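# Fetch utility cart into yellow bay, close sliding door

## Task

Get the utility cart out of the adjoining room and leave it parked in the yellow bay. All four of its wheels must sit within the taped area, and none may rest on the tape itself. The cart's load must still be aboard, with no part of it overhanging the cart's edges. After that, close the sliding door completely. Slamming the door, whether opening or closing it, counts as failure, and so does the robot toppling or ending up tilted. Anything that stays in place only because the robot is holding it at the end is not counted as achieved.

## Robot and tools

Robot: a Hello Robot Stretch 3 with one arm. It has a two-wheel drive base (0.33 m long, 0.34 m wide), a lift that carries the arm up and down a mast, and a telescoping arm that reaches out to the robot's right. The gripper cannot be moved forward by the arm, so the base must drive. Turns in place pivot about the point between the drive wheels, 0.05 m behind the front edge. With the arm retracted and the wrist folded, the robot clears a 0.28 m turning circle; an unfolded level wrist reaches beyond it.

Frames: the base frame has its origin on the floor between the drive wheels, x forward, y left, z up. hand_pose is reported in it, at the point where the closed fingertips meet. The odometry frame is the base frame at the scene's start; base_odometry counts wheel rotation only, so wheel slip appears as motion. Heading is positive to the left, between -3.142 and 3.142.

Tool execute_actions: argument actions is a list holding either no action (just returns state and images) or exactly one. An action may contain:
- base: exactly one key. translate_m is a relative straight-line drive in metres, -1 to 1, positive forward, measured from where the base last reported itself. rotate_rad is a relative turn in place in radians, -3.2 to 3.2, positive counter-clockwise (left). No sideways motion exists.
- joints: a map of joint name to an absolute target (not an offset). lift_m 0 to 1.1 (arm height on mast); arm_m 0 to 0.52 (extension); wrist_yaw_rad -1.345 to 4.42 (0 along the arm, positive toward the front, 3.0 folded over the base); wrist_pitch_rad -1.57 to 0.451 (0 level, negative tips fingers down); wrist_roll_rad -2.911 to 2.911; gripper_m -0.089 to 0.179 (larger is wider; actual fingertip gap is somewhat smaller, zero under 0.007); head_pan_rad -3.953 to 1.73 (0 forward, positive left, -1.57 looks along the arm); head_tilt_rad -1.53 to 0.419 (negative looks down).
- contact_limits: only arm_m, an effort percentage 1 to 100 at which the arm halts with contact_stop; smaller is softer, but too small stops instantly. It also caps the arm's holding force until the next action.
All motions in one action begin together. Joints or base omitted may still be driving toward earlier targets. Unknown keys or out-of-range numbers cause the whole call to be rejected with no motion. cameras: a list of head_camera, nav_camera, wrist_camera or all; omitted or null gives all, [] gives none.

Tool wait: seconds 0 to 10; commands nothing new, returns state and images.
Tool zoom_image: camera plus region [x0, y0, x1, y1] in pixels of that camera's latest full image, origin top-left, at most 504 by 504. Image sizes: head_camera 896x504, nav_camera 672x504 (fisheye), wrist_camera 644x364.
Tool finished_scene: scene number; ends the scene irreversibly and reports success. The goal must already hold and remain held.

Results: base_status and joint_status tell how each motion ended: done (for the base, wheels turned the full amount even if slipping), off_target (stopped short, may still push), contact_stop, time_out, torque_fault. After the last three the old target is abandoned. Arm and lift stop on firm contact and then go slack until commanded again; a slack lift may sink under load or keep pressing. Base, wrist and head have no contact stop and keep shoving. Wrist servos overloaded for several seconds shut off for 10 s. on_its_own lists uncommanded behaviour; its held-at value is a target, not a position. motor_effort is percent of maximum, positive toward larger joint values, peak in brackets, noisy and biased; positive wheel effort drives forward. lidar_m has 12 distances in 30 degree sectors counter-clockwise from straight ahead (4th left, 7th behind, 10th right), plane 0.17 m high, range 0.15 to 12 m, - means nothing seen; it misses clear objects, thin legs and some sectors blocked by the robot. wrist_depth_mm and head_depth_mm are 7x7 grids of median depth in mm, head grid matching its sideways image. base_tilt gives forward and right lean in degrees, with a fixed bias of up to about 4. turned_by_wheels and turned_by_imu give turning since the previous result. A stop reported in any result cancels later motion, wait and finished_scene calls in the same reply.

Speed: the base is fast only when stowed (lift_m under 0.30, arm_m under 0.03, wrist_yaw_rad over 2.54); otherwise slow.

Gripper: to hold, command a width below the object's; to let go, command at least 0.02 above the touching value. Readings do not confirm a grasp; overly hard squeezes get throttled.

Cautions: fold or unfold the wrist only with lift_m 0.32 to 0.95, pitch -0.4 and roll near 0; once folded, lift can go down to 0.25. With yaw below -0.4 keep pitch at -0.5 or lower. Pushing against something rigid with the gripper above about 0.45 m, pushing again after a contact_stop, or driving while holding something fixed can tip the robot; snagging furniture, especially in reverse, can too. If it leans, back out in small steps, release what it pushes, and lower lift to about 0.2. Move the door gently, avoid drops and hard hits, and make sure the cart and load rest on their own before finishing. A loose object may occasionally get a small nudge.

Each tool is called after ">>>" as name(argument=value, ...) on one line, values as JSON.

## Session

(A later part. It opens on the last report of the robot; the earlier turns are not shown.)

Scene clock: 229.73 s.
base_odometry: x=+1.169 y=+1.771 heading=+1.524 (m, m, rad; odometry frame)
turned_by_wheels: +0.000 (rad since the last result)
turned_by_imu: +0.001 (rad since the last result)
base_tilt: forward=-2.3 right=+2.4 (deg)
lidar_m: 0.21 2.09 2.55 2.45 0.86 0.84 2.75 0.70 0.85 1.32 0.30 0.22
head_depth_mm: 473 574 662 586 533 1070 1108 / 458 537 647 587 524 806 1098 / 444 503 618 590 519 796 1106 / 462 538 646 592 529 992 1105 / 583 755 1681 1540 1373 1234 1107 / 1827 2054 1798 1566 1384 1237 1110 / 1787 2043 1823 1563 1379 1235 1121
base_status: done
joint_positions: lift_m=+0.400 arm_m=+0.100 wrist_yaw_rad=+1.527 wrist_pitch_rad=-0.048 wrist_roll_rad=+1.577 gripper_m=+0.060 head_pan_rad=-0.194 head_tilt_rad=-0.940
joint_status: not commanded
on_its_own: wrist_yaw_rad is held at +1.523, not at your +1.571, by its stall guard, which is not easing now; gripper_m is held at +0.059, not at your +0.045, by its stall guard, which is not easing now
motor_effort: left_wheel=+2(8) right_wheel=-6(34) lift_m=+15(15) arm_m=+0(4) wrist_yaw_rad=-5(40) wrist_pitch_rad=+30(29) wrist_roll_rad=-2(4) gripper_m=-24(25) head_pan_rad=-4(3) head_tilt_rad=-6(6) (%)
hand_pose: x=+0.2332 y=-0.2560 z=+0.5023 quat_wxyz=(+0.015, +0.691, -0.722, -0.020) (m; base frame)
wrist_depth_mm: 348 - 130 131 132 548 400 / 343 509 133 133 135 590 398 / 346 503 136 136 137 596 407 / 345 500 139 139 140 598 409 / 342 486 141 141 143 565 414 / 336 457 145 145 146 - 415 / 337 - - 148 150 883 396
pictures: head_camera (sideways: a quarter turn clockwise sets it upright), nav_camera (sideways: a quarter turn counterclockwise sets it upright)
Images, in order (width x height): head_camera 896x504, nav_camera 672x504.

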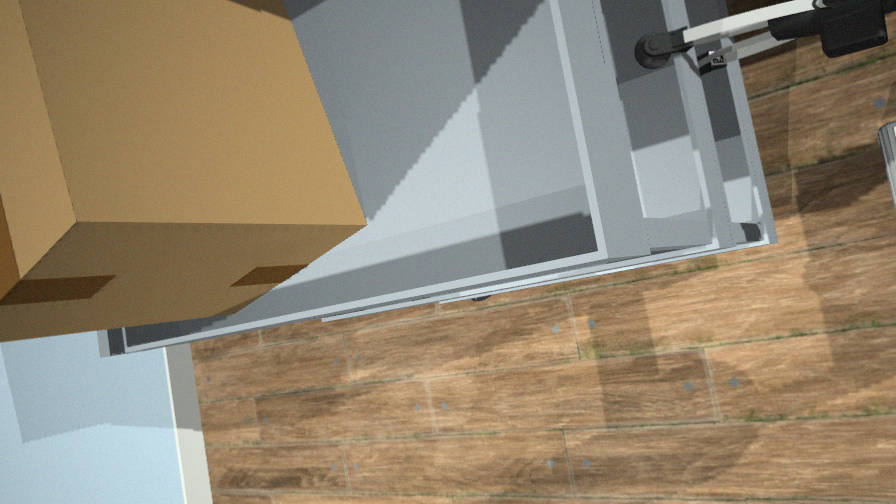

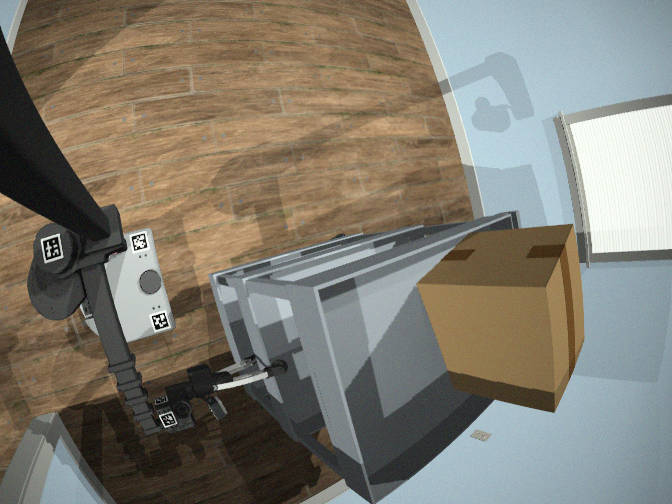

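>>> execute_actions(actions=[{"base":{"rotate_rad":-0.16},"joints":{"wrist_yaw_rad":1.6}}], cameras=[])

>>> execute_actions(actions=[{"base":{"translate_m":-0.25},"joints":{"wrist_yaw_rad":1.571}}])

Scene clock: 234.13 s.
base_odometry: x=+1.169 y=+1.771 heading=+1.365 (m, m, rad; odometry frame)
turned_by_wheels: -0.159 (rad since the last result)
turned_by_imu: -0.158 (rad since the last result)
base_tilt: forward=-2.4 right=+2.4 (deg)
lidar_m: 0.18 2.03 2.48 2.44 1.06 0.84 2.75 0.70 0.73 1.32 0.29 0.19
head_depth_mm: 503 618 676 586 533 1059 1115 / 469 561 658 587 518 807 1105 / 452 515 634 587 519 771 1098 / 432 472 574 589 520 680 1086 / 443 489 642 604 1298 1226 1100 / 493 650 1708 1557 1376 1228 1116 / 1774 2017 1815 1559 1377 1234 1111
base_status: done
joint_positions: lift_m=+0.400 arm_m=+0.100 wrist_yaw_rad=+1.633 wrist_pitch_rad=-0.048 wrist_roll_rad=+1.577 gripper_m=+0.060 head_pan_rad=-0.194 head_tilt_rad=-0.940
joint_status: wrist_yaw_rad off_target (ended at +1.633, target +1.600)
on_its_own: gripper_m is held at +0.059, not at your +0.045, by its stall guard, which is not easing now; wrist_yaw_rad is at rest, and its effort (-42) is outside its rest range (-12 to +12)
motor_effort: left_wheel=+7(8) right_wheel=-11(29) lift_m=+15(15) arm_m=+1(0) wrist_yaw_rad=-42(39) wrist_pitch_rad=+29(29) wrist_roll_rad=-3(3) gripper_m=-24(24) head_pan_rad=-3(4) head_tilt_rad=-6(6) (%)
hand_pose: x=+0.2329 y=-0.2290 z=+0.5023 quat_wxyz=(+0.016, +0.728, -0.685, -0.019) (m; base frame)
wrist_depth_mm: 345 - 131 131 133 551 398 / 341 519 133 134 135 588 402 / 348 508 138 136 138 598 411 / 343 495 139 139 140 599 409 / 340 495 141 142 143 575 414 / 341 457 144 144 146 - 418 / 337 - - 147 149 889 400
pictures: none
No camera images: the call's "cameras" was empty. Leave "cameras" out to get every camera's image.

Scene clock: 237.73 s.
base_odometry: x=+1.118 y=+1.527 heading=+1.365 (m, m, rad; odometry frame)
turned_by_wheels: +0.000 (rad since the last result)
turned_by_imu: +0.002 (rad since the last result)
base_tilt: forward=-2.3 right=+2.4 (deg)
lidar_m: 0.24 2.28 2.66 2.40 0.66 0.65 2.50 2.40 0.55 0.86 0.31 0.24
head_depth_mm: 467 557 653 584 533 912 1110 / 456 532 641 586 535 1001 1095 / 470 543 640 588 537 807 1102 / 616 739 698 615 579 1187 1101 / 2151 2137 1815 1566 1374 1226 1110 / 2069 2177 1825 1570 1377 1230 1106 / 2007 2164 1837 1568 1396 1232 1114
base_status: done
joint_positions: lift_m=+0.400 arm_m=+0.100 wrist_yaw_rad=+1.498 wrist_pitch_rad=-0.048 wrist_roll_rad=+1.577 gripper_m=+0.060 head_pan_rad=-0.194 head_tilt_rad=-0.940
joint_status: wrist_yaw_rad off_target (ended at +1.498, target +1.571)
on_its_own: wrist_yaw_rad is held at +1.513, not at your +1.571, by its stall guard, which is not easing now; gripper_m is held at +0.059, not at your +0.045, by its stall guard, which is not easing now; wrist_yaw_rad is at rest, and its effort (+19) is outside its rest range (-12 to +12)
motor_effort: left_wheel=+2(7) right_wheel=-8(30) lift_m=+15(15) arm_m=-1(2) wrist_yaw_rad=+19(68) wrist_pitch_rad=+29(29) wrist_roll_rad=-2(4) gripper_m=-24(24) head_pan_rad=-4(3) head_tilt_rad=-6(6) (%)
hand_pose: x=+0.2327 y=-0.2635 z=+0.5023 quat_wxyz=(+0.015, +0.681, -0.732, -0.020) (m; base frame)
wrist_depth_mm: 345 520 121 122 123 584 402 / 343 507 126 126 127 591 405 / 349 507 130 130 132 595 406 / 346 506 136 135 137 610 411 / 341 495 140 140 142 578 410 / 340 456 146 146 149 - 418 / 336 - - 152 155 900 379
pictures: head_camera (sideways: a quarter turn clockwise sets it upright), nav_camera (sideways: a quarter turn counterclockwise sets it upright), wrist_camera
Images, in order (width x height): head_camera 896x504, nav_camera 672x504, wrist_camera 644x364.

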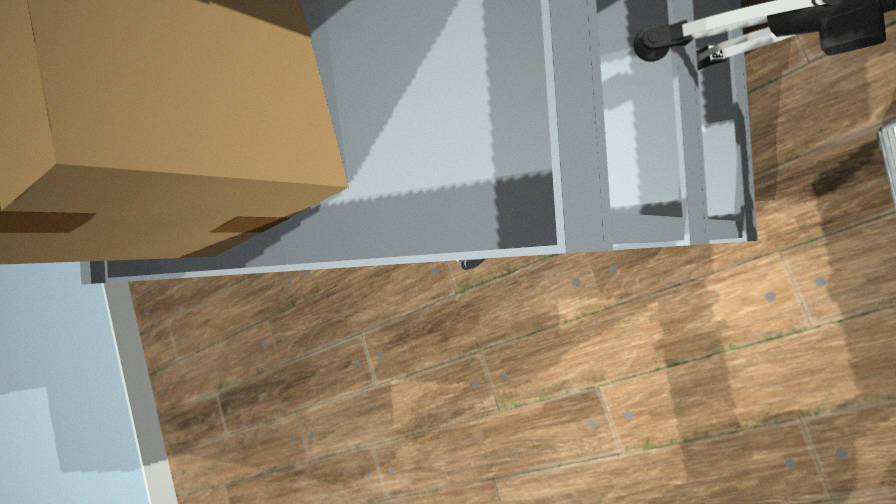

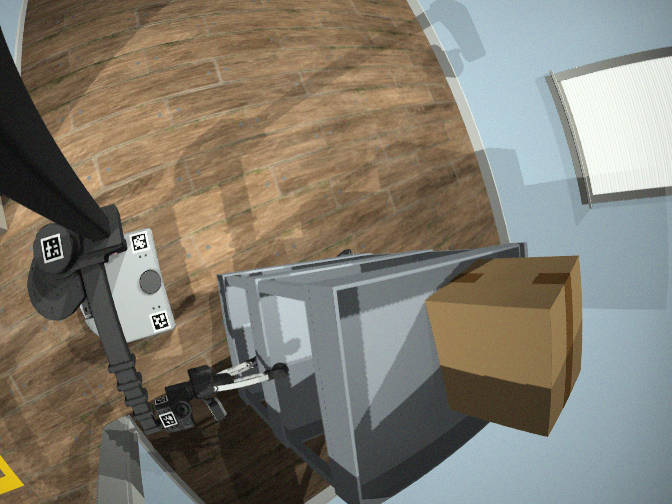

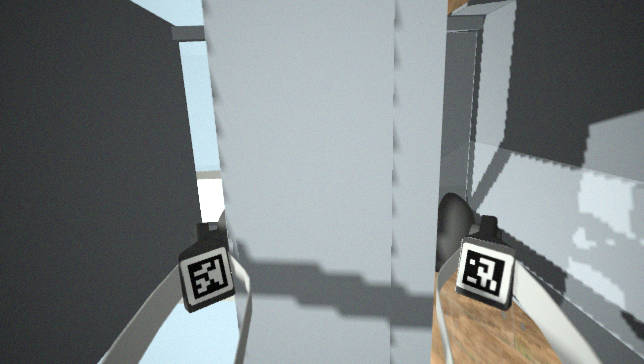

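>>> execute_actions(actions=[{"joints":{"arm_m":0.02,"wrist_yaw_rad":1.53,"head_pan_rad":-2.9,"head_tilt_rad":-0.9}}])

Scene clock: 244.87 s.
base_odometry: x=+1.118 y=+1.527 heading=+1.365 (m, m, rad; odometry frame)
turned_by_wheels: +0.000 (rad since the last result)
turned_by_imu: +0.000 (rad since the last result)
base_tilt: forward=-2.4 right=+2.4 (deg)
lidar_m: 0.25 2.28 2.66 2.40 0.66 0.65 2.50 2.40 0.55 0.86 0.29 0.25
head_depth_mm: 2235 2241 1847 1589 1383 1229 - / 2255 2275 1866 1594 1387 1278 - / 2304 2270 1890 1613 1381 1256 - / 2307 2276 1880 1607 1386 1236 - / 2323 2282 1876 1598 1397 1237 - / 2330 2310 1896 1619 1406 1243 - / 2372 2299 1908 1610 1146 1206 1134
base_status: not commanded
joint_positions: lift_m=+0.400 arm_m=+0.020 wrist_yaw_rad=+1.465 wrist_pitch_rad=-0.049 wrist_roll_rad=+1.568 gripper_m=+0.060 head_pan_rad=-2.893 head_tilt_rad=-0.902
joint_status: wrist_yaw_rad off_target (ended at +1.465, target +1.530); the others done
on_its_own: wrist_yaw_rad is held at +1.464, not at your +1.530, by its stall guard, which is not easing now; gripper_m is held at +0.059, not at your +0.045, by its stall guard, which is not easing now
motor_effort: left_wheel=+1(4) right_wheel=+4(9) lift_m=+15(15) arm_m=-2(11) wrist_yaw_rad=-1(89) wrist_pitch_rad=+30(29) wrist_roll_rad=+1(5) gripper_m=-25(24) head_pan_rad=-4(51) head_tilt_rad=+1(10) (%)
hand_pose: x=+0.2320 y=-0.1920 z=+0.5023 quat_wxyz=(+0.018, +0.669, -0.743, -0.017) (m; base frame)
wrist_depth_mm: 345 513 113 114 115 589 396 / 344 514 120 119 121 595 404 / 350 499 126 126 127 597 405 / 345 499 133 132 133 616 411 / 341 486 139 140 141 551 409 / 340 457 148 148 150 - 415 / 342 - - 156 160 889 375
pictures: head_camera (sideways: a quarter turn clockwise sets it upright), nav_camera (sideways: a quarter turn counterclockwise sets it upright), wrist_camera
Images, in order (width x height): head_camera 896x504, nav_camera 672x504, wrist_camera 644x364.

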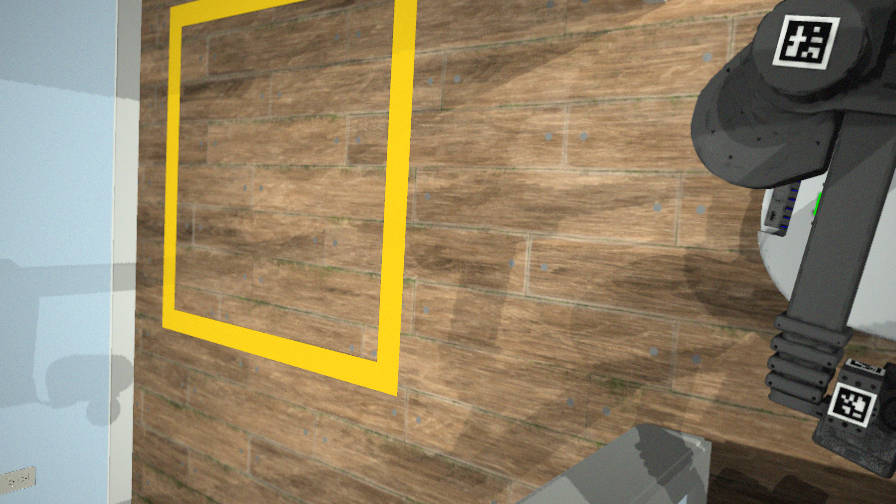

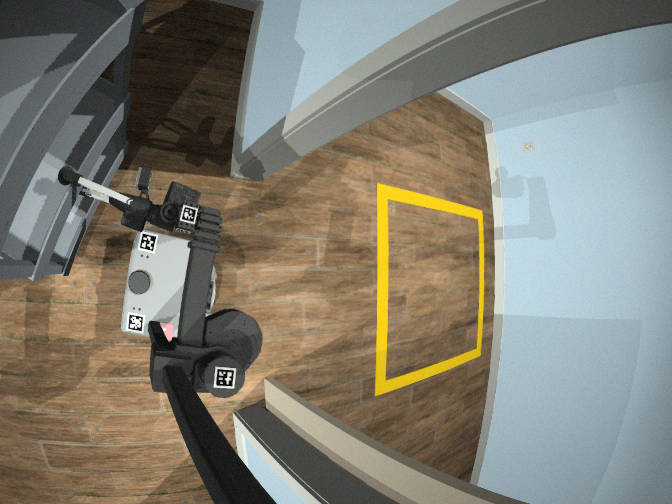

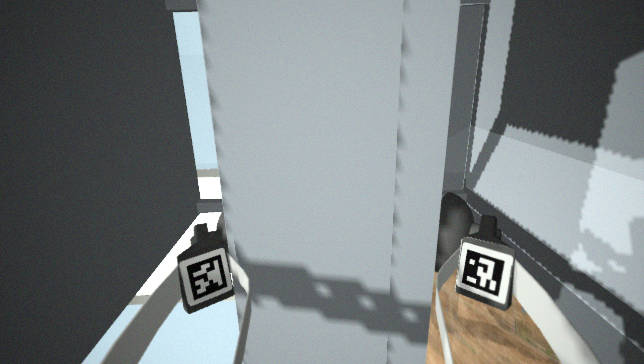

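>>> execute_actions(actions=[{"joints":{"gripper_m":0.12,"wrist_yaw_rad":1.5}}], cameras=[])

>>> execute_actions(actions=[{"joints":{"arm_m":0.2,"wrist_yaw_rad":1.5,"head_pan_rad":-0.3,"head_tilt_rad":-1.0},"base":{"translate_m":-0.02}}])

Scene clock: 261.40 s.
base_odometry: x=+1.118 y=+1.527 heading=+1.365 (m, m, rad; odometry frame)
turned_by_wheels: +0.000 (rad since the last result)
turned_by_imu: +0.001 (rad since the last result)
base_tilt: forward=-2.4 right=+2.4 (deg)
lidar_m: 0.25 2.28 2.65 2.40 0.66 0.65 2.50 2.39 0.55 0.86 0.29 0.25
head_depth_mm: 2226 2235 1861 1592 1391 1230 - / 2264 2254 1861 1604 1397 1270 - / 2281 2278 1872 1594 1391 1252 - / 2321 2268 1873 1614 1405 1242 - / 2333 2255 1894 1604 1399 1234 - / 2344 2314 1903 1613 1401 1252 - / 2379 2303 1905 1632 1148 1196 1130
base_status: not commanded
joint_positions: lift_m=+0.400 arm_m=+0.020 wrist_yaw_rad=+1.498 wrist_pitch_rad=-0.024 wrist_roll_rad=+1.569 gripper_m=+0.120 head_pan_rad=-2.893 head_tilt_rad=-0.902
joint_status: all done
motor_effort: left_wheel=+1(1) right_wheel=-3(5) lift_m=+15(15) arm_m=-2(2) wrist_yaw_rad=+3(37) wrist_pitch_rad=+15(30) wrist_roll_rad=+0(1) gripper_m=+0(94) head_pan_rad=-5(5) head_tilt_rad=+1(1) (%)
hand_pose: x=+0.2336 y=-0.1838 z=+0.5086 quat_wxyz=(+0.009, +0.681, -0.732, -0.008) (m; base frame)
wrist_depth_mm: 336 476 111 111 110 548 416 / 336 479 119 116 116 580 425 / 332 472 125 123 123 591 417 / 332 475 638 130 130 638 423 / 328 439 139 138 138 567 426 / 328 404 - 146 146 - 402 / 325 - - 157 158 927 371
pictures: none
No camera images: the call's "cameras" was empty. Leave "cameras" out to get every camera's image.

Scene clock: 263.97 s.
base_odometry: x=+1.114 y=+1.507 heading=+1.365 (m, m, rad; odometry frame)
turned_by_wheels: +0.000 (rad since the last result)
turned_by_imu: +0.000 (rad since the last result)
base_tilt: forward=-2.4 right=+2.4 (deg)
lidar_m: 0.26 2.30 2.65 2.39 0.64 0.63 2.48 2.39 0.54 0.81 0.31 0.26
head_depth_mm: 533 649 643 564 824 1166 1091 / 514 622 645 568 825 1143 1107 / 496 593 645 568 818 1161 1125 / 477 567 638 571 818 1096 1113 / 500 675 651 572 680 1197 1103 / 2146 1972 1650 1450 1332 1221 1107 / 2075 2031 1744 1525 1350 1218 1113
base_status: done
joint_positions: lift_m=+0.400 arm_m=+0.200 wrist_yaw_rad=+1.510 wrist_pitch_rad=-0.039 wrist_roll_rad=+1.574 gripper_m=+0.120 head_pan_rad=-0.307 head_tilt_rad=-0.987
joint_status: all done
on_its_own: wrist_yaw_rad is at rest, and its effort (-13) is outside its rest range (-12 to +12)
motor_effort: left_wheel=+2(4) right_wheel=-1(7) lift_m=+15(15) arm_m=+5(6) wrist_yaw_rad=-13(15) wrist_pitch_rad=+24(24) wrist_roll_rad=-1(2) gripper_m=-4(3) head_pan_rad=+5(51) head_tilt_rad=-8(21) (%)
hand_pose: x=+0.2333 y=-0.3600 z=+0.5047 quat_wxyz=(+0.013, +0.685, -0.728, -0.015) (m; base frame)
wrist_depth_mm: - - - - - 851 580 / - 635 - 340 687 598 413 / 324 426 106 103 104 116 113 / 111 111 106 107 107 115 116 / 337 423 112 113 114 510 419 / 336 414 121 122 122 - 409 / 332 511 133 130 131 573 405
pictures: head_camera (sideways: a quarter turn clockwise sets it upright), nav_camera (sideways: a quarter turn counterclockwise sets it upright), wrist_camera
Images, in order (width x height): head_camera 896x504, nav_camera 672x504, wrist_camera 644x364.

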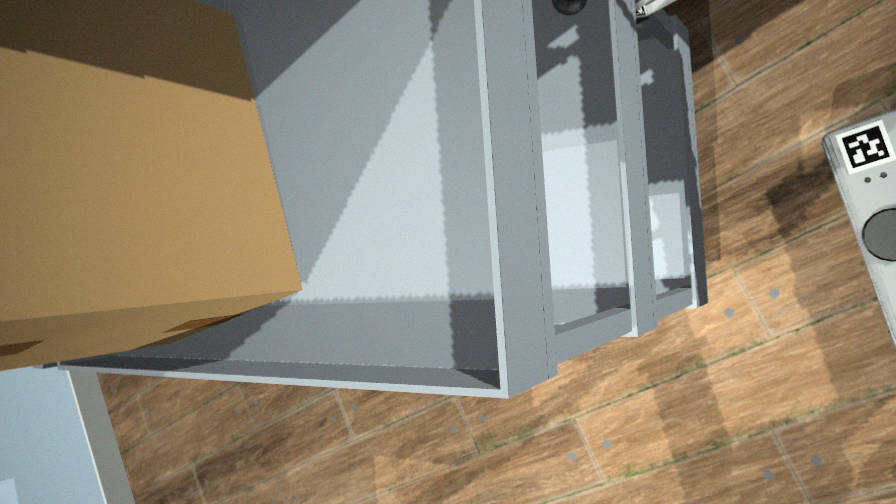

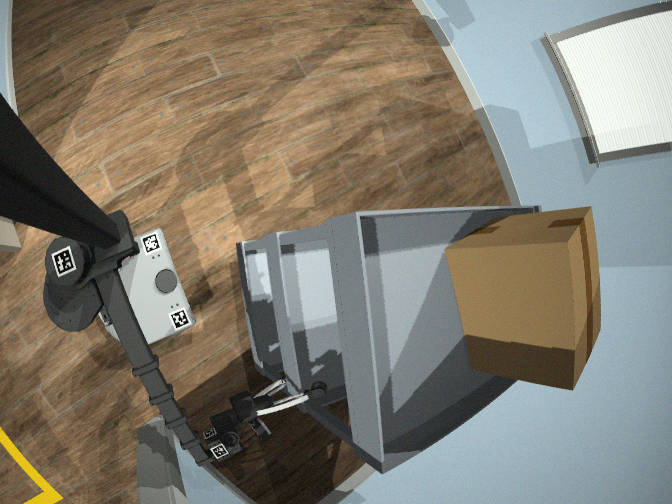

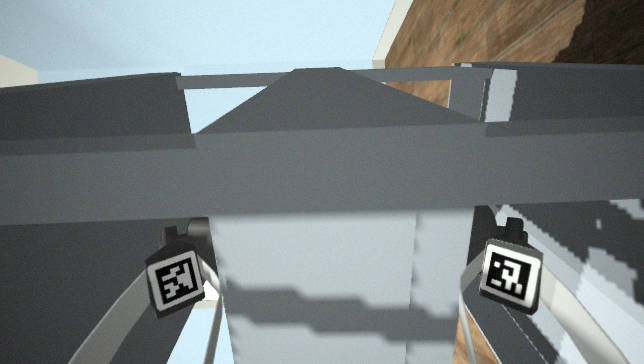

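>>> execute_actions(actions=[])

Scene clock: 276.47 s.
base_odometry: x=+1.114 y=+1.507 heading=+1.365 (m, m, rad; odometry frame)
turned_by_wheels: +0.000 (rad since the last result)
turned_by_imu: +0.000 (rad since the last result)
base_tilt: forward=-2.4 right=+2.4 (deg)
lidar_m: 0.26 2.30 2.65 2.40 0.64 0.63 2.48 2.40 0.54 0.81 0.31 0.26
head_depth_mm: 534 649 644 566 825 1171 1090 / 514 620 645 566 826 1148 1103 / 495 595 647 569 818 1156 1125 / 478 570 639 571 821 1095 1114 / 501 677 649 573 681 1189 1101 / 2141 1975 1669 1440 1330 1217 1107 / 2087 2044 1738 1519 1362 1223 1110
base_status: done
joint_positions: lift_m=+0.400 arm_m=+0.200 wrist_yaw_rad=+1.510 wrist_pitch_rad=-0.039 wrist_roll_rad=+1.574 gripper_m=+0.120 head_pan_rad=-0.307 head_tilt_rad=-0.987
joint_status: all done
motor_effort: left_wheel=+2(4) right_wheel=-1(7) lift_m=+15(15) arm_m=+6(6) wrist_yaw_rad=-12(15) wrist_pitch_rad=+24(24) wrist_roll_rad=-1(2) gripper_m=-4(3) head_pan_rad=+5(51) head_tilt_rad=-7(21) (%)
hand_pose: x=+0.2333 y=-0.3600 z=+0.5047 quat_wxyz=(+0.013, +0.685, -0.728, -0.015) (m; base frame)
wrist_depth_mm: - - - - - 838 571 / - 630 - 341 682 601 408 / 325 434 106 103 104 116 114 / 111 111 106 107 107 115 116 / 335 421 113 113 115 506 421 / 335 416 120 121 122 - 412 / 329 516 133 130 132 572 402
pictures: head_camera (sideways: a quarter turn clockwise sets it upright), nav_camera (sideways: a quarter turn counterclockwise sets it upright), wrist_camera
Images, in order (width x height): head_camera 896x504, nav_camera 672x504, wrist_camera 644x364.

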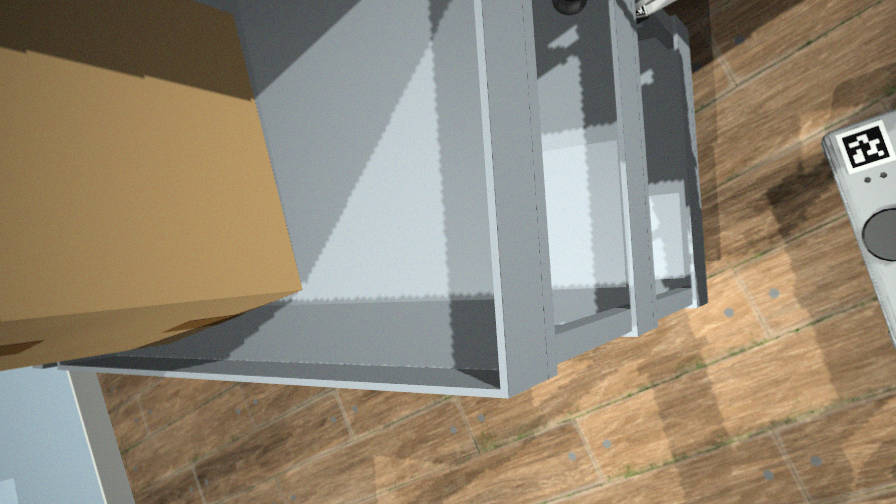

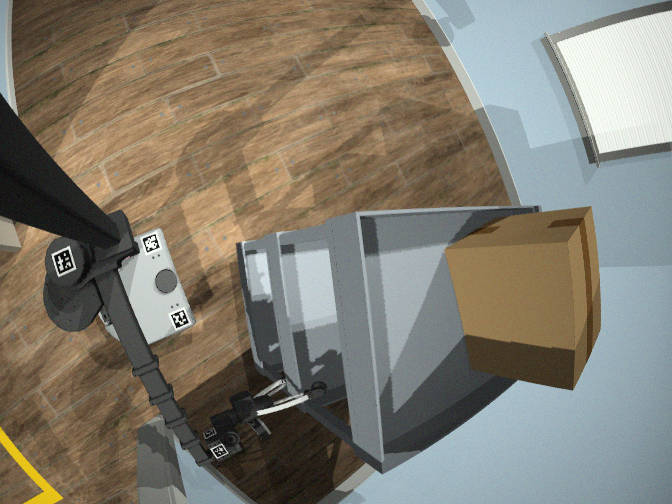

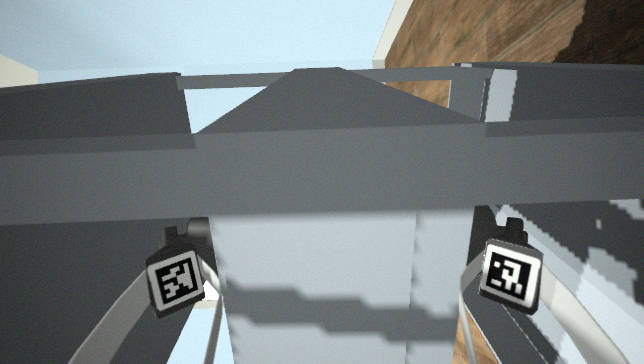

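>>> execute_actions(actions=[{"joints":{"arm_m":0.18}}], cameras=["wrist_camera"])

>>> execute_actions(actions=[{"joints":{"gripper_m":0.045}}], cameras=["wrist_camera","nav_camera"])

Scene clock: 283.33 s.
base_odometry: x=+1.114 y=+1.507 heading=+1.365 (m, m, rad; odometry frame)
turned_by_wheels: +0.000 (rad since the last result)
turned_by_imu: +0.000 (rad since the last result)
base_tilt: forward=-2.4 right=+2.4 (deg)
lidar_m: 0.26 2.30 2.65 2.40 0.64 0.63 2.49 2.39 0.54 0.81 0.31 0.26
head_depth_mm: 533 651 642 566 825 1159 1094 / 514 620 646 567 825 1161 1109 / 495 594 646 568 816 1150 1118 / 478 569 639 570 822 1099 1111 / 500 674 650 572 681 1186 1105 / 2148 1970 1662 1443 1326 1214 1102 / 2089 2041 1730 1527 1355 1222 1108
base_status: not commanded
joint_positions: lift_m=+0.400 arm_m=+0.180 wrist_yaw_rad=+1.498 wrist_pitch_rad=-0.034 wrist_roll_rad=+1.574 gripper_m=+0.120 head_pan_rad=-0.307 head_tilt_rad=-0.987
joint_status: all done
motor_effort: left_wheel=+1(2) right_wheel=+0(2) lift_m=+15(15) arm_m=-3(2) wrist_yaw_rad=+3(13) wrist_pitch_rad=+21(24) wrist_roll_rad=-2(2) gripper_m=-2(4) head_pan_rad=+5(5) head_tilt_rad=-7(7) (%)
hand_pose: x=+0.2332 y=-0.3438 z=+0.5061 quat_wxyz=(+0.011, +0.681, -0.732, -0.013) (m; base frame)
wrist_depth_mm: - - - - - 841 579 / - 584 101 102 102 109 126 / 110 110 105 105 105 111 113 / 317 424 112 111 112 574 418 / 334 443 118 118 118 537 419 / 333 416 126 125 126 - 423 / 327 504 - 135 136 563 398
pictures: wrist_camera
Images, in order (width x height): wrist_camera 644x364.

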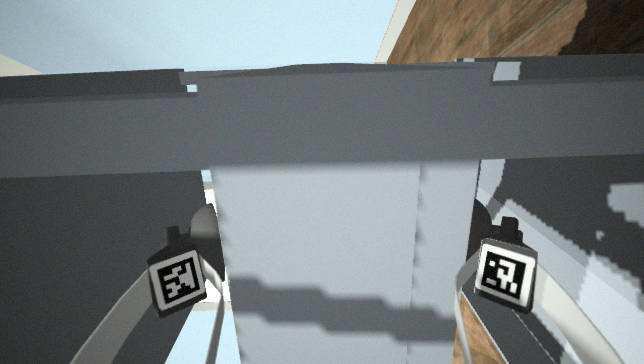

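Scene clock: 284.67 s.
base_odometry: x=+1.114 y=+1.507 heading=+1.365 (m, m, rad; odometry frame)
turned_by_wheels: +0.000 (rad since the last result)
turned_by_imu: -0.001 (rad since the last result)
base_tilt: forward=-2.4 right=+2.4 (deg)
lidar_m: 0.27 2.30 2.65 2.40 0.64 0.63 2.48 2.40 0.54 0.81 0.31 0.27
head_depth_mm: 535 651 643 564 824 1150 1090 / 516 623 646 566 828 1149 1106 / 497 595 648 569 816 1161 1129 / 480 570 639 571 821 1156 1115 / 502 675 654 572 685 1195 1105 / 2140 1956 1667 1470 1334 1221 1103 / 2084 2017 1740 1529 1348 1215 1105
base_status: not commanded
joint_positions: lift_m=+0.400 arm_m=+0.180 wrist_yaw_rad=+1.496 wrist_pitch_rad=-0.038 wrist_roll_rad=+1.574 gripper_m=+0.047 head_pan_rad=-0.307 head_tilt_rad=-0.988
joint_status: all done
motor_effort: left_wheel=-2(2) right_wheel=+10(12) lift_m=+15(15) arm_m=-2(2) wrist_yaw_rad=+5(5) wrist_pitch_rad=+23(24) wrist_roll_rad=-2(2) gripper_m=-36(100) head_pan_rad=+4(4) head_tilt_rad=-8(7) (%)
hand_pose: x=+0.2331 y=-0.3441 z=+0.5049 quat_wxyz=(+0.012, +0.680, -0.733, -0.015) (m; base frame)
wrist_depth_mm: - - - - - 809 570 / - 578 104 104 105 112 125 / 112 112 107 107 108 115 116 / 323 452 115 114 114 574 416 / 338 480 120 120 121 543 417 / 336 413 128 128 129 - 423 / 332 498 - 138 138 590 394
pictures: nav_camera (sideways: a quarter turn counterclockwise sets it upright), wrist_camera
Images, in order (width x height): nav_camera 672x504, wrist_camera 644x364.

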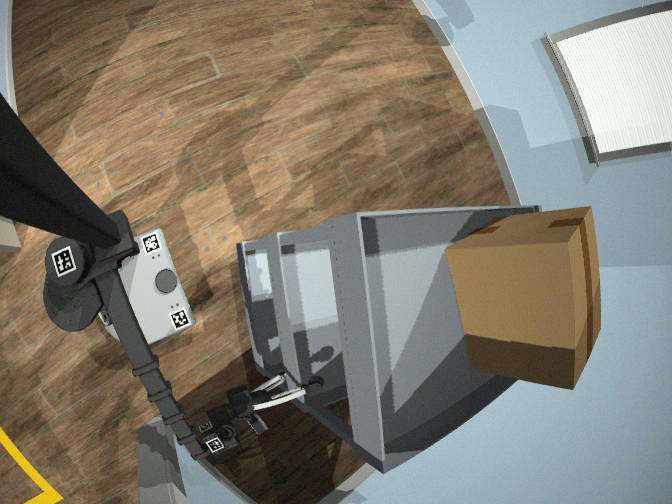

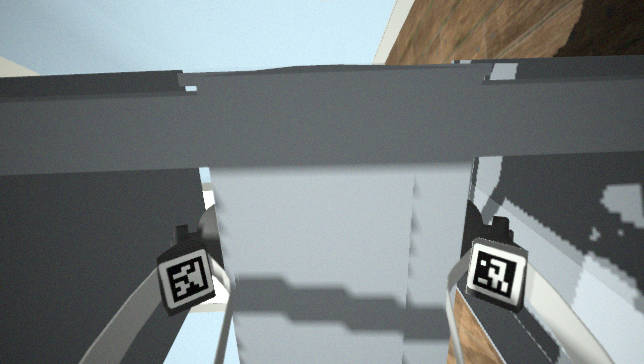

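>>> execute_actions(actions=[{"joints":{"arm_m":0.10}}], cameras=["nav_camera"])

Scene clock: 290.20 s.
base_odometry: x=+1.114 y=+1.507 heading=+1.365 (m, m, rad; odometry frame)
turned_by_wheels: +0.000 (rad since the last result)
turned_by_imu: +0.000 (rad since the last result)
base_tilt: forward=-2.4 right=+2.4 (deg)
lidar_m: 0.27 0.32 2.65 2.40 0.64 0.63 2.48 2.40 0.54 0.81 0.30 0.27
head_depth_mm: 533 682 642 566 741 1201 1080 / 518 624 644 567 814 1153 1106 / 504 605 646 568 817 1157 1126 / 493 586 650 570 819 1150 1118 / 480 571 643 572 829 1167 1107 / 2061 727 639 574 671 1206 1107 / 2090 2025 1737 559 1324 1221 1106
base_status: not commanded
joint_positions: lift_m=+0.400 arm_m=+0.101 wrist_yaw_rad=+1.464 wrist_pitch_rad=-0.036 wrist_roll_rad=+1.564 gripper_m=+0.068 head_pan_rad=-0.307 head_tilt_rad=-0.988
joint_status: all done
on_its_own: gripper_m is held at +0.066, not at your +0.045, by its stall guard, which is not easing now; wrist_yaw_rad is at rest, and its effort (+46) is outside its rest range (-12 to +12)
motor_effort: left_wheel=-4(9) right_wheel=+9(22) lift_m=+15(15) arm_m=-6(11) wrist_yaw_rad=+46(100) wrist_pitch_rad=+22(23) wrist_roll_rad=+2(3) gripper_m=-24(24) head_pan_rad=+4(4) head_tilt_rad=-7(7) (%)
hand_pose: x=+0.2324 y=-0.2726 z=+0.5055 quat_wxyz=(+0.015, +0.668, -0.744, -0.011) (m; base frame)
wrist_depth_mm: - - - - - 806 563 / 323 128 103 103 103 111 112 / 112 113 109 108 109 116 116 / 337 489 116 115 116 579 415 / 332 472 124 124 124 550 416 / 335 447 134 133 134 - 422 / 334 509 - 143 144 574 410
pictures: nav_camera (sideways: a quarter turn counterclockwise sets it upright)
Images, in order (width x height): nav_camera 672x504.

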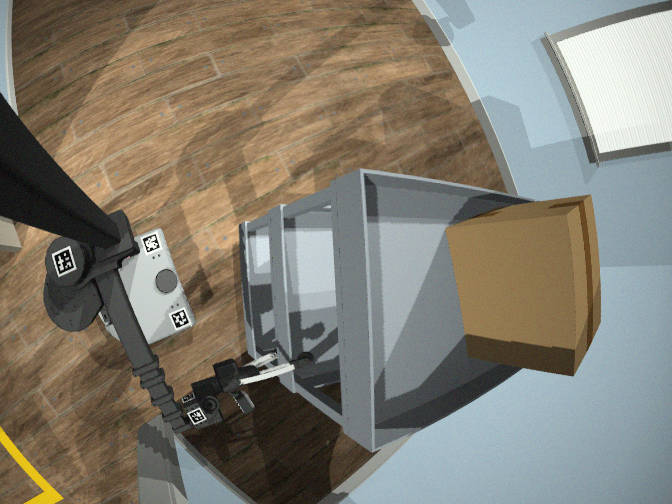

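>>> execute_actions(actions=[{"base":{"translate_m":-0.15},"joints":{"arm_m":0.05,"wrist_yaw_rad":1.47}}], cameras=["nav_camera"])

Scene clock: 294.07 s.
base_odometry: x=+1.083 y=+1.360 heading=+1.365 (m, m, rad; odometry frame)
turned_by_wheels: +0.000 (rad since the last result)
turned_by_imu: +0.002 (rad since the last result)
base_tilt: forward=-2.4 right=+2.4 (deg)
lidar_m: 0.29 0.38 2.62 2.19 0.57 0.51 2.34 2.35 0.49 0.48 0.29 0.28
head_depth_mm: 527 698 642 564 607 1197 1110 / 525 628 644 566 816 1113 1082 / 519 622 647 568 831 1154 1122 / 517 616 649 569 833 1157 1114 / 512 610 650 570 861 1174 1102 / 719 711 654 572 864 1208 1106 / 2220 2025 620 581 1329 1219 1105
base_status: done
joint_positions: lift_m=+0.400 arm_m=+0.050 wrist_yaw_rad=+1.537 wrist_pitch_rad=-0.047 wrist_roll_rad=+1.573 gripper_m=+0.067 head_pan_rad=-0.307 head_tilt_rad=-0.988
joint_status: wrist_yaw_rad off_target (ended at +1.537, target +1.470); the others done
on_its_own: wrist_yaw_rad is held at +1.528, not at your +1.470, by its stall guard, which is not easing now; gripper_m is held at +0.066, not at your +0.045, by its stall guard, which is not easing now
motor_effort: left_wheel=+2(7) right_wheel=-9(31) lift_m=+15(15) arm_m=+2(7) wrist_yaw_rad=-10(52) wrist_pitch_rad=+29(30) wrist_roll_rad=-1(5) gripper_m=-20(24) head_pan_rad=+4(4) head_tilt_rad=-7(7) (%)
hand_pose: x=+0.2333 y=-0.2035 z=+0.5025 quat_wxyz=(+0.016, +0.695, -0.719, -0.018) (m; base frame)
wrist_depth_mm: 344 510 - 165 185 586 396 / 326 124 104 102 101 115 115 / 109 110 104 106 107 115 117 / 325 464 119 118 119 607 412 / 341 492 135 133 135 565 412 / 340 451 155 154 157 - 416 / 335 - - 181 198 879 395
pictures: nav_camera (sideways: a quarter turn counterclockwise sets it upright)
Images, in order (width x height): nav_camera 672x504.

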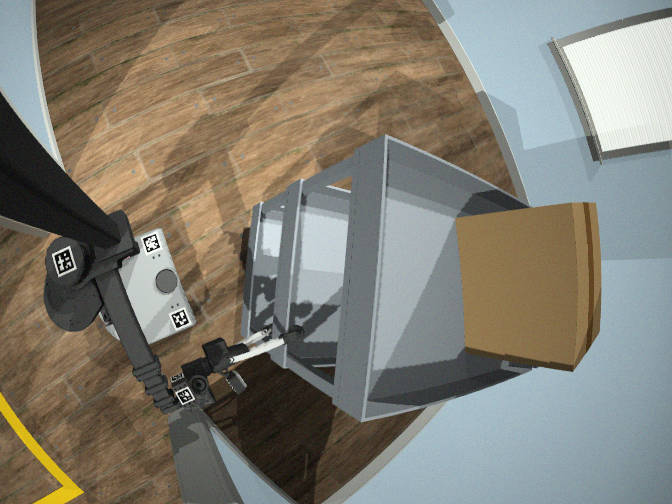

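>>> execute_actions(actions=[{"base":{"translate_m":-0.15},"joints":{"wrist_yaw_rad":1.53,"gripper_m":0.04,"head_pan_rad":-0.5,"head_tilt_rad":-1.1}}], cameras=["nav_camera","wrist_camera"])

Scene clock: 299.13 s.
base_odometry: x=+1.053 y=+1.213 heading=+1.365 (m, m, rad; odometry frame)
turned_by_wheels: +0.000 (rad since the last result)
turned_by_imu: +0.001 (rad since the last result)
base_tilt: forward=-2.3 right=+2.4 (deg)
lidar_m: 0.29 0.39 2.58 0.50 0.40 2.42 2.19 2.20 1.57 0.47 0.29 0.28
head_depth_mm: 1636 1712 1508 1369 1283 1192 1102 / 721 649 587 544 1256 1159 1113 / 580 650 589 558 1050 1202 - / 563 649 594 558 1065 1193 - / 552 642 596 560 1089 1196 1126 / 539 638 597 561 1028 1199 1102 / 527 650 599 565 1258 1200 1108
base_status: done
joint_positions: lift_m=+0.400 arm_m=+0.050 wrist_yaw_rad=+1.584 wrist_pitch_rad=-0.046 wrist_roll_rad=+1.572 gripper_m=+0.051 head_pan_rad=-0.493 head_tilt_rad=-1.087
joint_status: wrist_yaw_rad off_target (ended at +1.584, target +1.530); gripper_m off_target (ended at +0.051, target +0.040); the others done
on_its_own: wrist_yaw_rad is held at +1.582, not at your +1.530, by its stall guard, which is not easing now; gripper_m is held at +0.051, not at your +0.040, by its stall guard, which is still easing
motor_effort: left_wheel=+2(5) right_wheel=-5(22) lift_m=+15(15) arm_m=+2(2) wrist_yaw_rad=-2(43) wrist_pitch_rad=+28(29) wrist_roll_rad=+0(1) gripper_m=-14(100) head_pan_rad=-4(26) head_tilt_rad=-8(21) (%)
hand_pose: x=+0.2335 y=-0.1915 z=+0.5030 quat_wxyz=(+0.017, +0.711, -0.702, -0.016) (m; base frame)
wrist_depth_mm: 342 515 152 138 138 594 398 / 323 117 101 100 100 112 111 / 102 103 97 98 99 106 110 / 324 429 112 112 114 561 410 / 341 494 129 131 132 582 413 / 339 453 161 156 165 - 417 / 339 - - 195 - 887 399
pictures: nav_camera (sideways: a quarter turn counterclockwise sets it upright), wrist_camera
Images, in order (width x height): nav_camera 672x504, wrist_camera 644x364.

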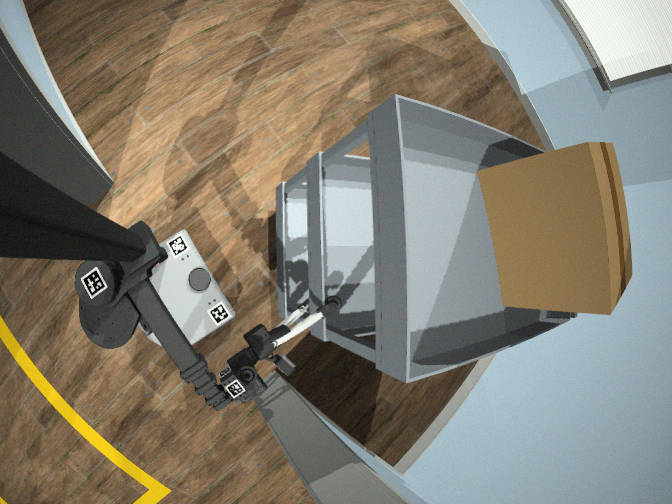

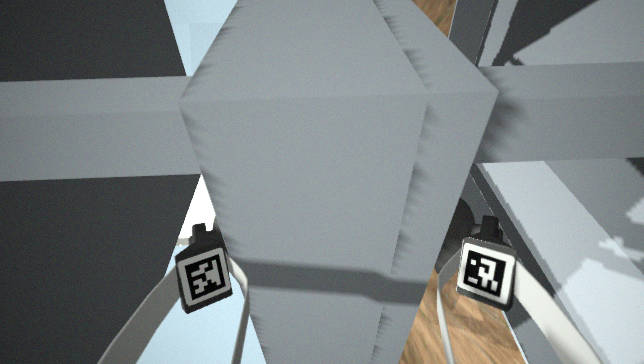

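>>> execute_actions(actions=[{"joints":{"wrist_yaw_rad":1.58,"head_pan_rad":-0.8,"head_tilt_rad":-1.15}}], cameras=["head_camera"])

Scene clock: 305.27 s.
base_odometry: x=+1.053 y=+1.213 heading=+1.365 (m, m, rad; odometry frame)
turned_by_wheels: +0.000 (rad since the last result)
turned_by_imu: +0.000 (rad since the last result)
base_tilt: forward=-2.3 right=+2.4 (deg)
lidar_m: 0.29 0.39 2.60 0.50 0.40 2.41 2.19 2.20 1.57 0.47 0.29 0.28
head_depth_mm: 1459 1614 1502 1367 1181 - 1077 / 1560 1664 1504 1380 1278 1174 - / 1686 1670 560 800 1271 1205 - / 1702 617 570 858 1154 1198 - / 692 633 572 846 1128 1178 1109 / 582 633 573 545 1062 1197 1110 / 550 621 576 539 840 1189 1111
base_status: not commanded
joint_positions: lift_m=+0.400 arm_m=+0.050 wrist_yaw_rad=+1.584 wrist_pitch_rad=-0.046 wrist_roll_rad=+1.572 gripper_m=+0.058 head_pan_rad=-0.793 head_tilt_rad=-1.135
joint_status: all done
on_its_own: gripper_m is held at +0.057, not at your +0.040, by its stall guard, which is not easing now
motor_effort: left_wheel=+2(2) right_wheel=-6(6) lift_m=+15(15) arm_m=+2(1) wrist_yaw_rad=-4(5) wrist_pitch_rad=+28(28) wrist_roll_rad=+0(0) gripper_m=-26(26) head_pan_rad=-4(31) head_tilt_rad=-8(17) (%)
hand_pose: x=+0.2335 y=-0.1915 z=+0.5030 quat_wxyz=(+0.017, +0.711, -0.702, -0.016) (m; base frame)
wrist_depth_mm: 338 511 152 139 138 579 401 / 324 117 102 100 100 112 111 / 102 103 97 99 100 106 110 / 327 437 111 112 114 568 413 / 339 489 130 131 132 576 410 / 340 446 160 157 165 - 411 / 333 - - 195 - 880 401
pictures: head_camera (sideways: a quarter turn clockwise sets it upright)
Images, in order (width x height): head_camera 896x504.

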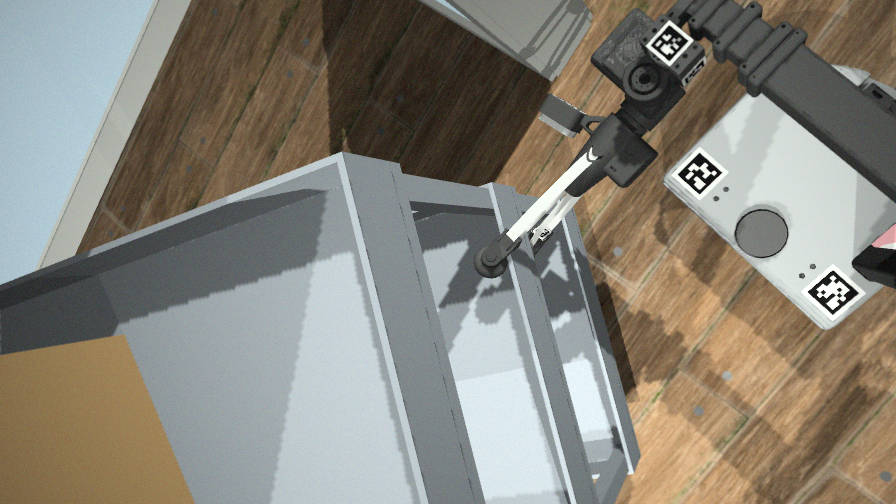

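>>> execute_actions(actions=[{"joints":{"gripper_m":0.12}}], cameras=[])

>>> execute_actions(actions=[{"base":{"translate_m":0.06},"joints":{"wrist_yaw_rad":1.85,"arm_m":0.02}}], cameras=["head_camera","wrist_camera"])

Scene clock: 345.87 s.
base_odometry: x=+1.053 y=+1.213 heading=+1.365 (m, m, rad; odometry frame)
turned_by_wheels: +0.000 (rad since the last result)
turned_by_imu: +0.001 (rad since the last result)
base_tilt: forward=-2.3 right=+2.3 (deg)
lidar_m: 0.29 0.39 2.59 0.50 0.40 2.42 2.19 2.20 1.57 0.47 0.29 0.28
head_depth_mm: 1457 1628 1498 1370 1187 - 1083 / 1558 1646 1506 1382 1280 1177 - / 1674 1657 562 799 1274 1207 - / 1710 617 568 858 1192 1200 - / 693 630 571 844 1133 1180 1107 / 583 633 573 544 1058 1195 1113 / 550 620 575 539 838 1185 1110
base_status: not commanded
joint_positions: lift_m=+0.400 arm_m=+0.050 wrist_yaw_rad=+1.583 wrist_pitch_rad=-0.063 wrist_roll_rad=+1.572 gripper_m=+0.120 head_pan_rad=-0.793 head_tilt_rad=-1.136
joint_status: all done
on_its_own: wrist_pitch_rad is at rest, and its effort (+38) is outside its rest range (-20 to +32)
motor_effort: left_wheel=+2(2) right_wheel=-9(9) lift_m=+15(16) arm_m=+2(2) wrist_yaw_rad=-4(5) wrist_pitch_rad=+38(39) wrist_roll_rad=-1(1) gripper_m=+8(96) head_pan_rad=-4(4) head_tilt_rad=-9(9) (%)
hand_pose: x=+0.2328 y=-0.1917 z=+0.4985 quat_wxyz=(+0.023, +0.711, -0.702, -0.023) (m; base frame)
wrist_depth_mm: 353 540 152 140 151 567 393 / 334 433 102 102 101 114 114 / 101 101 97 98 100 109 112 / 333 449 111 113 115 553 403 / 346 518 128 131 136 517 402 / 346 473 157 157 171 - 406 / 345 - - 196 - 509 380
pictures: none
No camera images: the call's "cameras" was empty. Leave "cameras" out to get every camera's image.

Scene clock: 347.73 s.
base_odometry: x=+1.065 y=+1.272 heading=+1.365 (m, m, rad; odometry frame)
turned_by_wheels: +0.000 (rad since the last result)
turned_by_imu: +0.000 (rad since the last result)
base_tilt: forward=-2.3 right=+2.4 (deg)
lidar_m: 0.23 0.32 2.61 1.20 0.44 0.45 2.25 2.26 0.51 0.47 0.23 0.23
head_depth_mm: 1437 1618 1497 1377 1233 1202 1089 / 1561 1651 1485 1332 1273 - - / 1658 608 562 538 886 - - / 678 627 570 533 830 1195 - / 568 621 572 529 833 1191 1108 / 521 609 573 524 818 1175 1111 / 494 587 575 527 803 1189 1116
base_status: done
joint_positions: lift_m=+0.400 arm_m=+0.020 wrist_yaw_rad=+1.849 wrist_pitch_rad=-0.022 wrist_roll_rad=+1.578 gripper_m=+0.120 head_pan_rad=-0.793 head_tilt_rad=-1.137
joint_status: all done
motor_effort: left_wheel=+1(6) right_wheel=-1(6) lift_m=+15(15) arm_m=-2(6) wrist_yaw_rad=+2(42) wrist_pitch_rad=+14(39) wrist_roll_rad=-3(5) gripper_m=-1(9) head_pan_rad=-4(4) head_tilt_rad=-8(9) (%)
hand_pose: x=+0.2245 y=-0.0951 z=+0.5090 quat_wxyz=(+0.007, +0.798, -0.602, -0.010) (m; base frame)
wrist_depth_mm: 337 51 51 52 52 53 53 / 335 61 60 60 61 61 64 / 332 413 71 72 73 74 400 / 327 466 88 89 91 97 430 / 328 437 116 118 120 450 418 / 326 405 - 176 182 - 394 / 343 377 361 340 - 769 544
pictures: head_camera (sideways: a quarter turn clockwise sets it upright), wrist_camera
Images, in order (width x height): head_camera 896x504, wrist_camera 644x364.

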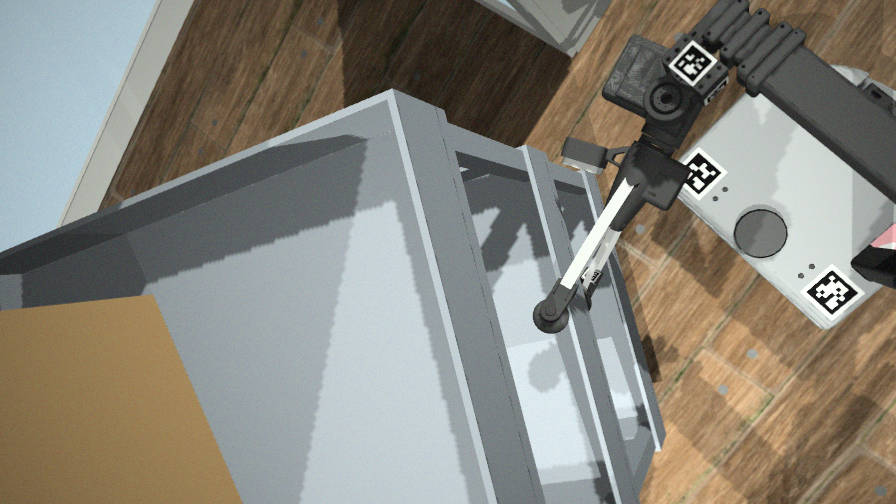

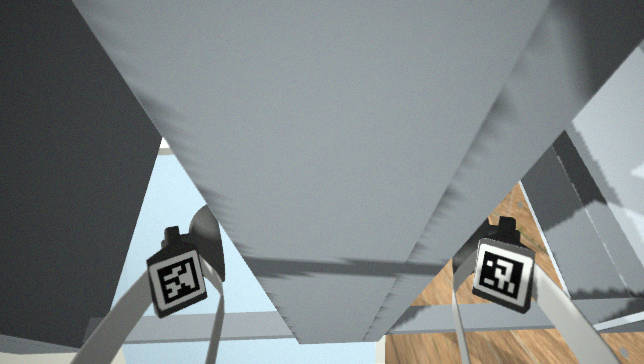

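>>> execute_actions(actions=[{"joints":{"gripper_m":0.045}}], cameras=[])

>>> execute_actions(actions=[{"base":{"translate_m":-0.2},"joints":{"head_pan_rad":-0.5,"head_tilt_rad":-1.0}}], cameras=["head_camera","nav_camera"])

Scene clock: 352.83 s.
base_odometry: x=+1.065 y=+1.272 heading=+1.365 (m, m, rad; odometry frame)
turned_by_wheels: +0.000 (rad since the last result)
turned_by_imu: +0.001 (rad since the last result)
base_tilt: forward=-2.4 right=+2.4 (deg)
lidar_m: 0.23 0.32 2.60 1.20 0.44 0.45 2.25 2.26 0.51 0.47 0.23 0.22
head_depth_mm: 1448 1622 1493 1364 1237 1194 1087 / 1552 1652 1483 1317 1274 - - / 1660 601 560 538 829 - - / 680 627 569 532 834 1199 - / 559 622 571 527 833 1191 1107 / 519 607 573 525 819 1176 1107 / 491 583 575 525 800 1174 1118
base_status: not commanded
joint_positions: lift_m=+0.400 arm_m=+0.020 wrist_yaw_rad=+1.846 wrist_pitch_rad=-0.038 wrist_roll_rad=+1.579 gripper_m=+0.047 head_pan_rad=-0.793 head_tilt_rad=-1.137
joint_status: all done
motor_effort: left_wheel=+1(1) right_wheel=-7(9) lift_m=+15(15) arm_m=-2(2) wrist_yaw_rad=+5(6) wrist_pitch_rad=+23(26) wrist_roll_rad=-3(4) gripper_m=-31(100) head_pan_rad=-3(4) head_tilt_rad=-8(8) (%)
hand_pose: x=+0.2241 y=-0.0957 z=+0.5049 quat_wxyz=(+0.013, +0.797, -0.603, -0.015) (m; base frame)
wrist_depth_mm: 333 49 50 50 51 52 52 / 344 57 58 59 60 60 356 / 342 74 69 70 71 73 409 / 340 456 85 87 89 100 419 / 336 - 112 115 118 781 417 / 332 - 182 169 191 - 393 / 345 - 363 321 - 791 522
pictures: none
No camera images: the call's "cameras" was empty. Leave "cameras" out to get every camera's image.

Scene clock: 355.93 s.
base_odometry: x=+1.024 y=+1.076 heading=+1.366 (m, m, rad; odometry frame)
turned_by_wheels: +0.000 (rad since the last result)
turned_by_imu: +0.001 (rad since the last result)
base_tilt: forward=-2.4 right=+2.4 (deg)
lidar_m: 0.23 0.33 2.57 0.47 0.34 2.26 2.05 2.06 1.60 0.49 0.22 0.22
head_depth_mm: 1561 757 623 541 508 1176 - / 491 644 635 561 518 789 - / 482 576 638 565 527 1062 - / 472 565 635 565 528 1157 1114 / 463 551 629 567 531 1079 1098 / 455 540 622 568 532 1101 1105 / 447 562 647 571 634 1194 1104
base_status: done
joint_positions: lift_m=+0.400 arm_m=+0.020 wrist_yaw_rad=+1.863 wrist_pitch_rad=-0.038 wrist_roll_rad=+1.580 gripper_m=+0.060 head_pan_rad=-0.507 head_tilt_rad=-1.001
joint_status: all done
on_its_own: gripper_m is held at +0.059, not at your +0.045, by its stall guard, which is not easing now; wrist_yaw_rad is at rest, and its effort (-16) is outside its rest range (-12 to +12)
motor_effort: left_wheel=+2(3) right_wheel=-8(17) lift_m=+15(15) arm_m=+0(2) wrist_yaw_rad=-16(17) wrist_pitch_rad=+23(23) wrist_roll_rad=-4(4) gripper_m=-24(31) head_pan_rad=+3(35) head_tilt_rad=+1(19) (%)
hand_pose: x=+0.2229 y=-0.0915 z=+0.5049 quat_wxyz=(+0.013, +0.802, -0.597, -0.015) (m; base frame)
wrist_depth_mm: - - - - - 46 47 / 329 49 49 50 51 52 53 / 345 59 60 61 62 64 379 / 338 426 76 78 80 83 419 / 336 - 105 109 113 440 411 / 334 - 197 179 215 - 369 / 360 - - - - 907 565
pictures: head_camera (sideways: a quarter turn clockwise sets it upright), nav_camera (sideways: a quarter turn counterclockwise sets it upright)
Images, in order (width x height): head_camera 896x504, nav_camera 672x504.

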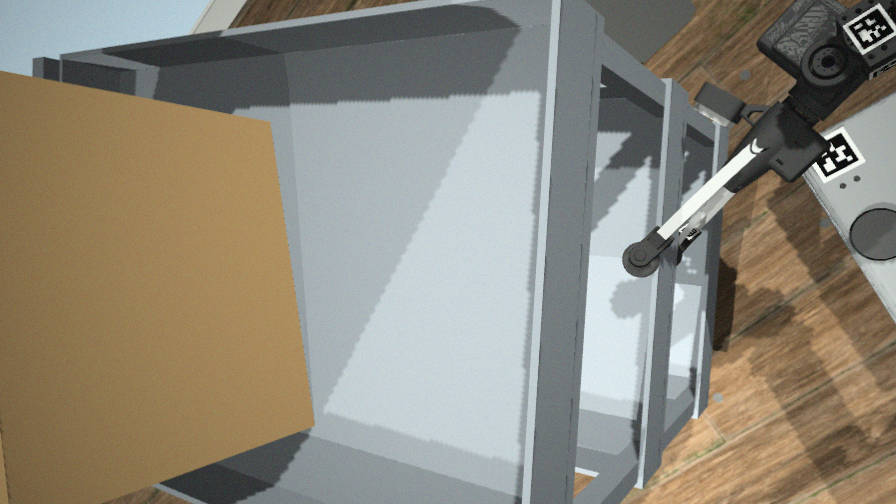

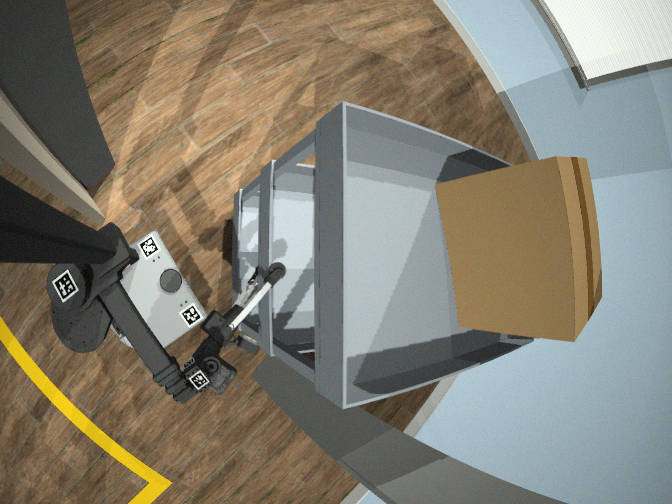

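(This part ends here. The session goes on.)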